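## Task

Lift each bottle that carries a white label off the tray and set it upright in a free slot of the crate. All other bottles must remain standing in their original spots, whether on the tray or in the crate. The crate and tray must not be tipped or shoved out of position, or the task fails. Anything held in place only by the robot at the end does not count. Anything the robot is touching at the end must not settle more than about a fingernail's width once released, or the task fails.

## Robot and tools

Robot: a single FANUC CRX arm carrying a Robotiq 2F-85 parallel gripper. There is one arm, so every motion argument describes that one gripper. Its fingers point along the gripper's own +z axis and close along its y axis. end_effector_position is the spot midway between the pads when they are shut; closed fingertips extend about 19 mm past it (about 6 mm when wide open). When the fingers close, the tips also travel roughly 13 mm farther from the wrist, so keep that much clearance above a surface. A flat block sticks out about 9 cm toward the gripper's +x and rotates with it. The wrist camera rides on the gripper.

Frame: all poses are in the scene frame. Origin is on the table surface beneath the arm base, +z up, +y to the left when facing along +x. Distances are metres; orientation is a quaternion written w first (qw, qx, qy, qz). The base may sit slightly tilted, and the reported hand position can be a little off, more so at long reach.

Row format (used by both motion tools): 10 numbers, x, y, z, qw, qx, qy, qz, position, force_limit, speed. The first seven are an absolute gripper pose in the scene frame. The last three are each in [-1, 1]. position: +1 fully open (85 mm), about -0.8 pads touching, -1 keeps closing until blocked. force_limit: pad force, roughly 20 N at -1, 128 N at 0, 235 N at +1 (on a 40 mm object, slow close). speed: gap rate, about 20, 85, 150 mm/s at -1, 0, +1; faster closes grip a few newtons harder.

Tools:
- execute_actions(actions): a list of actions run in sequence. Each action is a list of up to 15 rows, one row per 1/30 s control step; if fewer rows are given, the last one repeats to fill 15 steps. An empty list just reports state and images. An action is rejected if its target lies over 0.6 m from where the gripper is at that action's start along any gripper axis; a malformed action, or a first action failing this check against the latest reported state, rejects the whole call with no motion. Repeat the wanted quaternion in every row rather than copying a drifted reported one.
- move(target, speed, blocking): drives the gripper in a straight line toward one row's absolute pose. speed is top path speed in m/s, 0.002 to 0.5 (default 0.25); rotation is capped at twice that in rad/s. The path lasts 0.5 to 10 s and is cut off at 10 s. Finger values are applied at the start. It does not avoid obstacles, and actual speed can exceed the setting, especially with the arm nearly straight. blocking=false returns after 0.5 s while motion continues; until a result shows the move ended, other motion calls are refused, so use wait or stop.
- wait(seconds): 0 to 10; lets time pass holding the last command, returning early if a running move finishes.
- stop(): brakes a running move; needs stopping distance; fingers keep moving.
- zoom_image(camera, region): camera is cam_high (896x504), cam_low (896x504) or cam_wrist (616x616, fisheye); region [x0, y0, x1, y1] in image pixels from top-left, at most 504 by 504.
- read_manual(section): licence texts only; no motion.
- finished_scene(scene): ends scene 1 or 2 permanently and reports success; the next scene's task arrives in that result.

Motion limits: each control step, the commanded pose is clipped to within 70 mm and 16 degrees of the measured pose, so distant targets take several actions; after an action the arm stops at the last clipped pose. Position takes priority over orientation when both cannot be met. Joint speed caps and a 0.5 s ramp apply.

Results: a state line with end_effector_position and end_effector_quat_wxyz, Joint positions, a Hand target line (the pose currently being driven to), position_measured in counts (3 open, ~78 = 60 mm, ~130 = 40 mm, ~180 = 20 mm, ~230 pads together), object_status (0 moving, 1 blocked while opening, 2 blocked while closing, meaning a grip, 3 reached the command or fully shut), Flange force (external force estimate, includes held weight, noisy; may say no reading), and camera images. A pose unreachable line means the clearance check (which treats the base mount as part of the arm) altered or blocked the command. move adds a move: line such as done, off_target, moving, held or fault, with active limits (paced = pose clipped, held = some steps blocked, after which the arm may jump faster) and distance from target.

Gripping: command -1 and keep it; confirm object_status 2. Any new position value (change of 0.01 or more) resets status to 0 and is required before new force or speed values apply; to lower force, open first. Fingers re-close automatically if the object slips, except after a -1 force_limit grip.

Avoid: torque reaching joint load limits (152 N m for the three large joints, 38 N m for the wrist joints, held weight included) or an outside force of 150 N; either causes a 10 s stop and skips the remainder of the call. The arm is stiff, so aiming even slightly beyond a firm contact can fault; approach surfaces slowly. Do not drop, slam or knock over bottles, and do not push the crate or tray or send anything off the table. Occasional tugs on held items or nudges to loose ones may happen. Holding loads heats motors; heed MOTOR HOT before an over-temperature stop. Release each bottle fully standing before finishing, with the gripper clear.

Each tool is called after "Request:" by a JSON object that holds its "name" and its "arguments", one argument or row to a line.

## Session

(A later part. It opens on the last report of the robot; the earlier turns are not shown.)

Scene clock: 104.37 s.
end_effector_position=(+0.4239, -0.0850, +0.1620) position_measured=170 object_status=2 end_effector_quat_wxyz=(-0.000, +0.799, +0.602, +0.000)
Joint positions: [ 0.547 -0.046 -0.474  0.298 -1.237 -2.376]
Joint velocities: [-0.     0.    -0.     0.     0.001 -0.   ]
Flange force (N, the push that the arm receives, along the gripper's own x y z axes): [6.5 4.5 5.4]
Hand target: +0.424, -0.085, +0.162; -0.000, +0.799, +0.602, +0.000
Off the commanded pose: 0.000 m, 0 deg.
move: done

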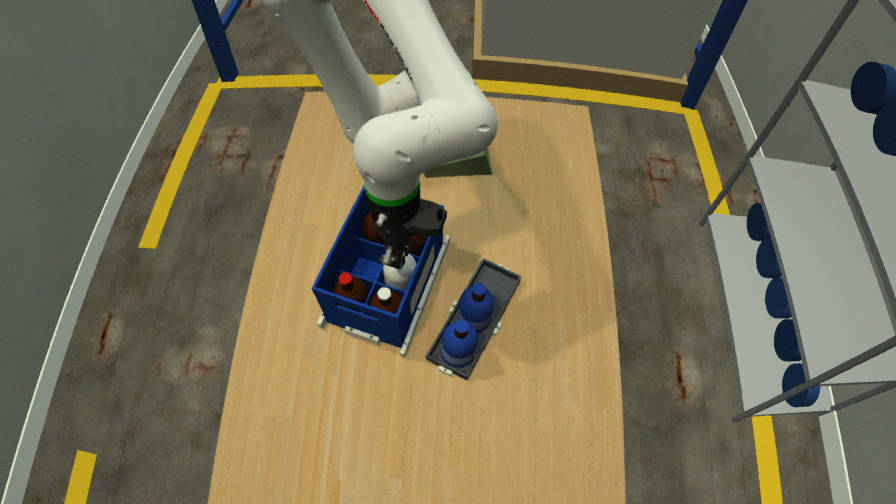

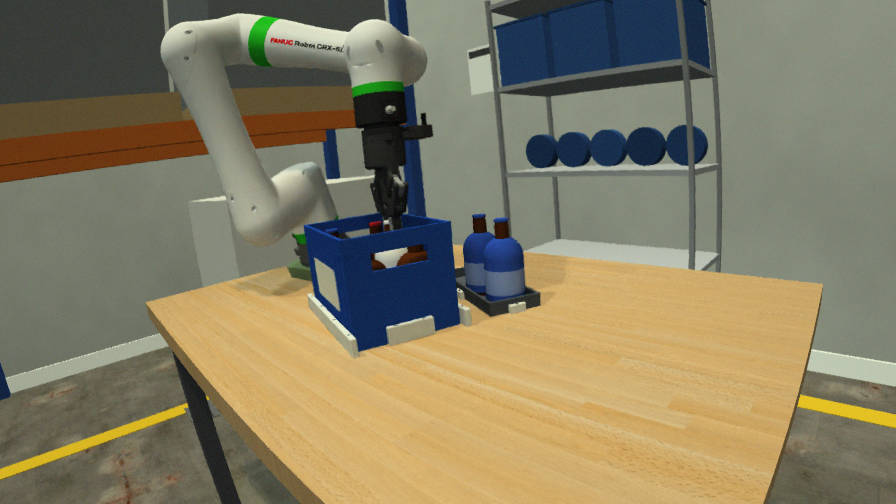

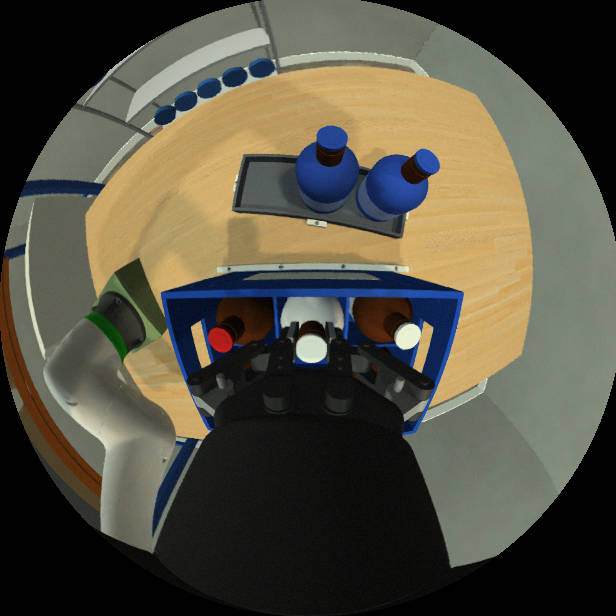

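Request:
{"name": "move", "arguments": {
  "target": [0.424,-0.085,0.153,0,0.799,0.602,0,-1,-0.3,-0.2],
  "speed": 0.02
}}

Scene clock: 108.17 s.
end_effector_position=(+0.4240, -0.0850, +0.1530) position_measured=170 object_status=2 end_effector_quat_wxyz=(-0.000, +0.799, +0.602, +0.000)
Joint positions: [ 0.54  -0.037 -0.488  0.301 -1.214 -2.378]
Joint velocities: [-0.     0.    -0.001 -0.002  0.001  0.001]
Flange force (N, the push that the arm receives, along the gripper's own x y z axes): [7.6 3.6 4.6]
Hand target: +0.424, -0.085, +0.153; -0.000, +0.799, +0.602, +0.000
Off the commanded pose: 0.000 m, 0 deg.
move: done

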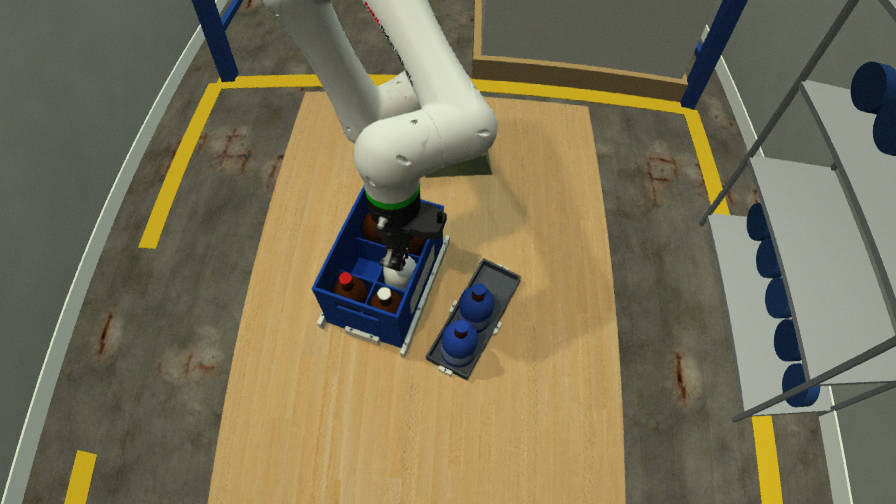

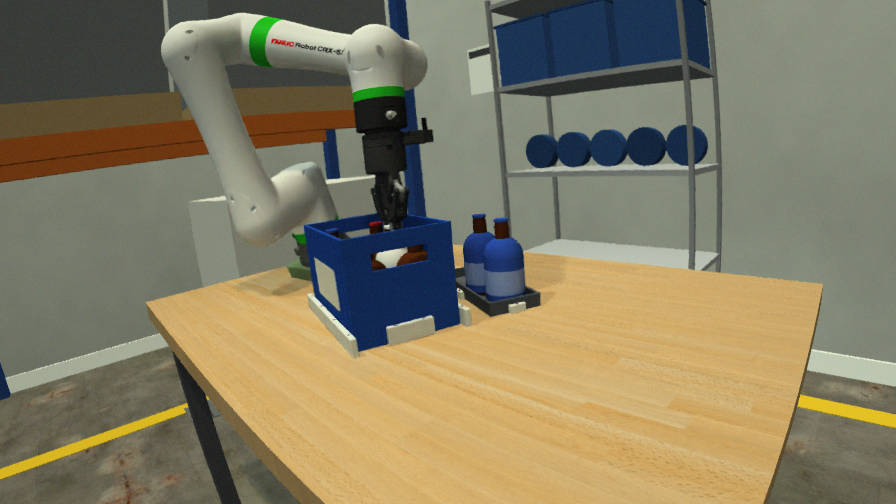

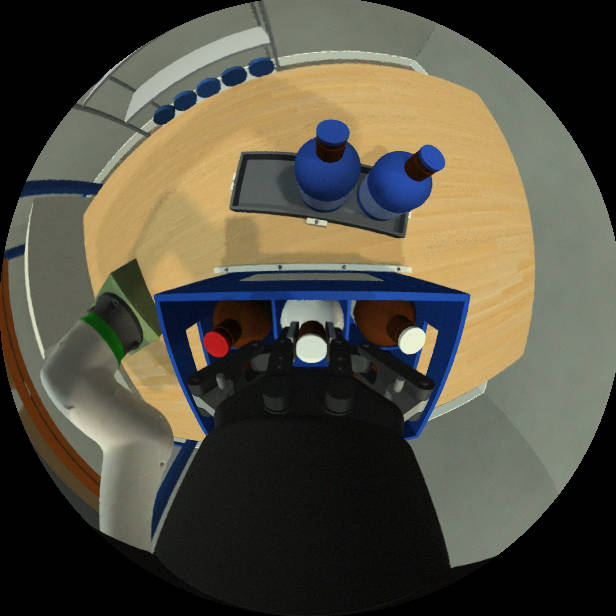

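Request:
{"name": "move", "arguments": {
  "target": [0.424,-0.085,0.150,0,0.799,0.602,0,-1,-0.3,-0.2],
  "speed": 0.01
}}

Scene clock: 114.43 s.
end_effector_position=(+0.4241, -0.0850, +0.1501) position_measured=170 object_status=2 end_effector_quat_wxyz=(+0.000, +0.799, +0.602, +0.000)
Joint positions: [ 0.538 -0.035 -0.493  0.303 -1.206 -2.378]
Joint velocities: [-0.001  0.002 -0.001  0.     0.002  0.   ]
Flange force (N, the push that the arm receives, along the gripper's own x y z axes): [11.0 -12.5 -81.4]
Hand target: +0.424, -0.085, +0.150; -0.000, +0.799, +0.602, +0.000
Off the commanded pose: 0.000 m, 0 deg.
move: done

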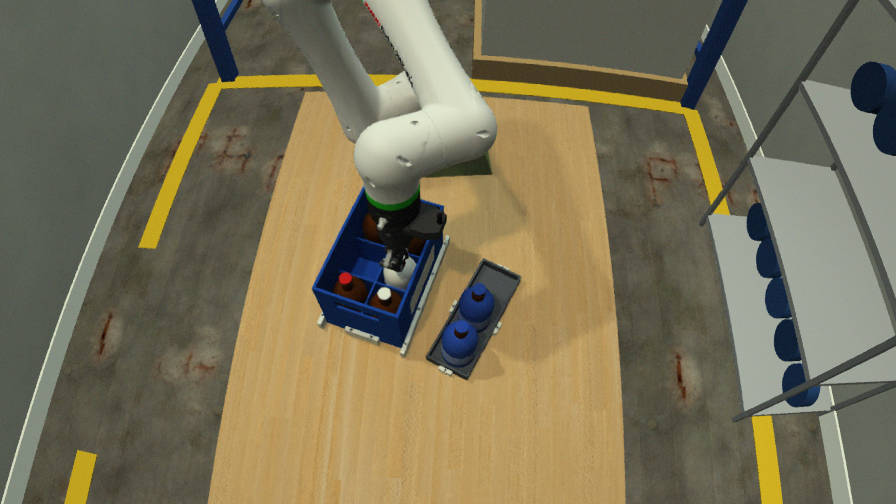

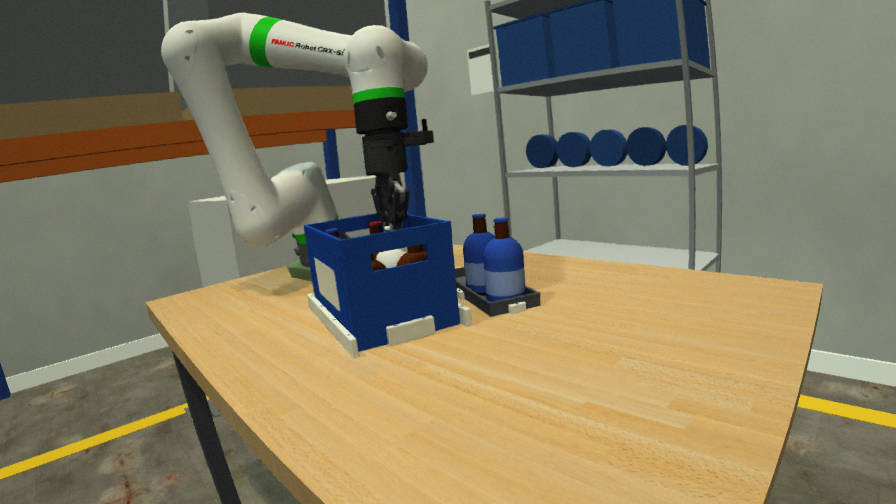

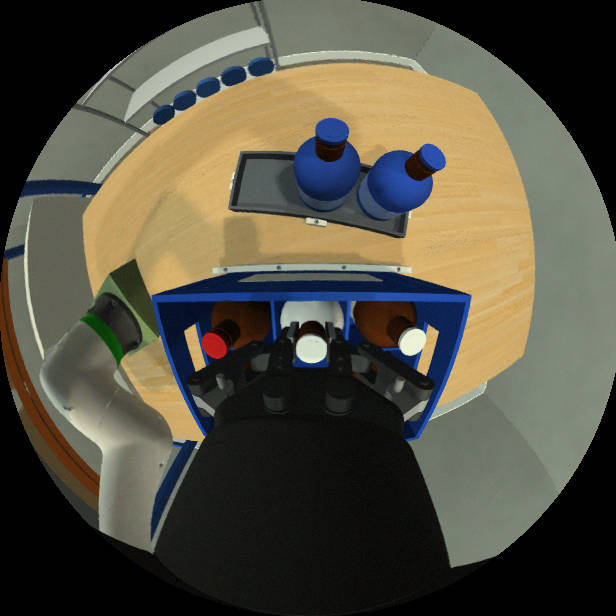

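Request:
{"name": "move", "arguments": {
  "target": [0.424,-0.085,0.1515,0,0.799,0.602,0,0.1,-0.3,0],
  "speed": 0.01
}}

Request:
{"name": "move", "arguments": {
  "target": [0.424,-0.085,0.24,0,0.799,0.602,0,0.1,-0.3,0],
  "speed": 0.2
}}

Scene clock: 119.43 s.
end_effector_position=(+0.4240, -0.0850, +0.1515) position_measured=117 object_status=3 end_effector_quat_wxyz=(+0.000, +0.799, +0.602, -0.000)
Joint positions: [ 0.539 -0.036 -0.49   0.302 -1.21  -2.378]
Joint velocities: [ 0.    -0.002 -0.    -0.    -0.    -0.   ]
Flange force (N, the push that the arm receives, along the gripper's own x y z axes): [7.0 3.0 -1.9]
Hand target: +0.424, -0.085, +0.152; +0.000, +0.799, +0.602, -0.000
Off the commanded pose: 0.000 m, 0 deg.
move: done

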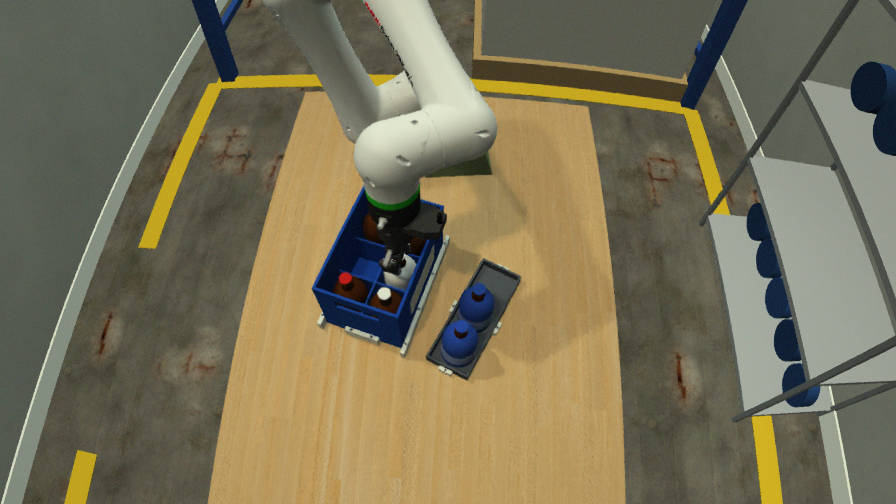

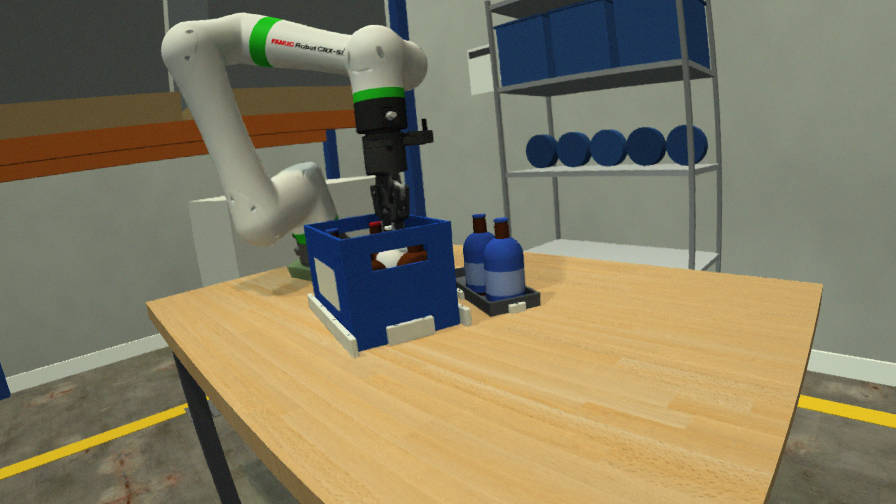

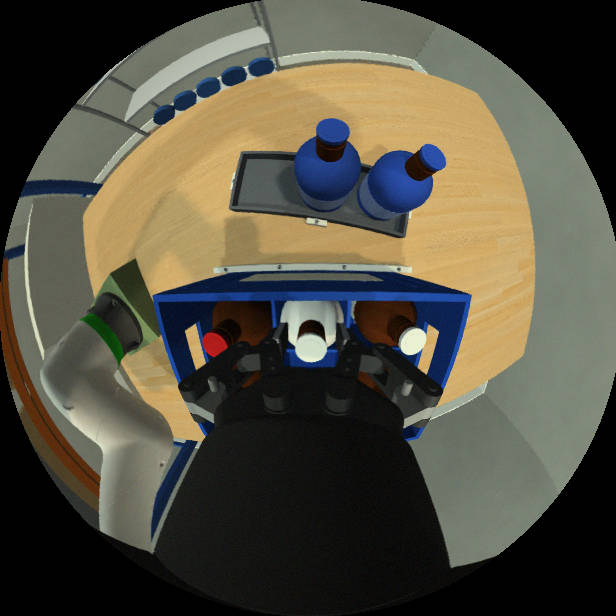

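Scene clock: 120.27 s.
end_effector_position=(+0.4241, -0.0850, +0.2400) position_measured=117 object_status=3 end_effector_quat_wxyz=(+0.000, +0.799, +0.602, -0.000)
Joint positions: [ 0.604 -0.093 -0.334  0.279 -1.432 -2.376]
Joint velocities: [ 0.    -0.     0.001  0.001 -0.     0.   ]
Flange force (N, the push that the arm receives, along the gripper's own x y z axes): [7.7 3.5 -2.7]
Hand target: +0.424, -0.085, +0.240; +0.000, +0.799, +0.602, -0.000
Off the commanded pose: 0.000 m, 0 deg.
move: done

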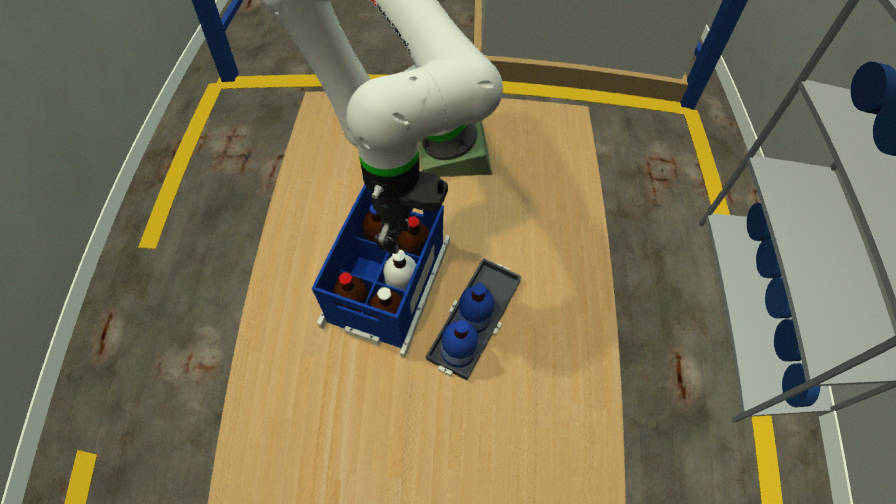

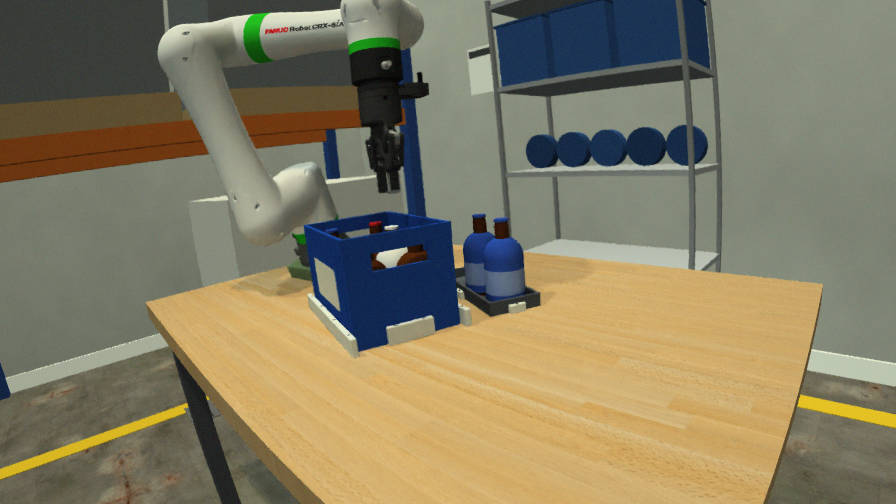

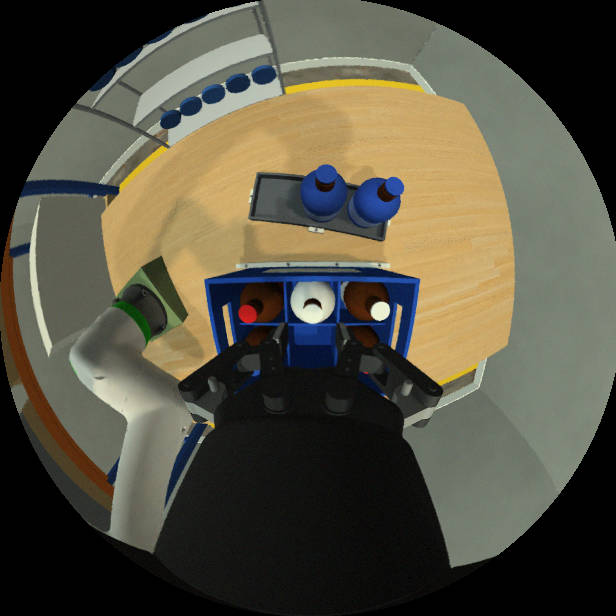

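Request:
{"name": "finished_scene", "arguments": {
  "scene": 1
}}

The scene is finished: the task was done.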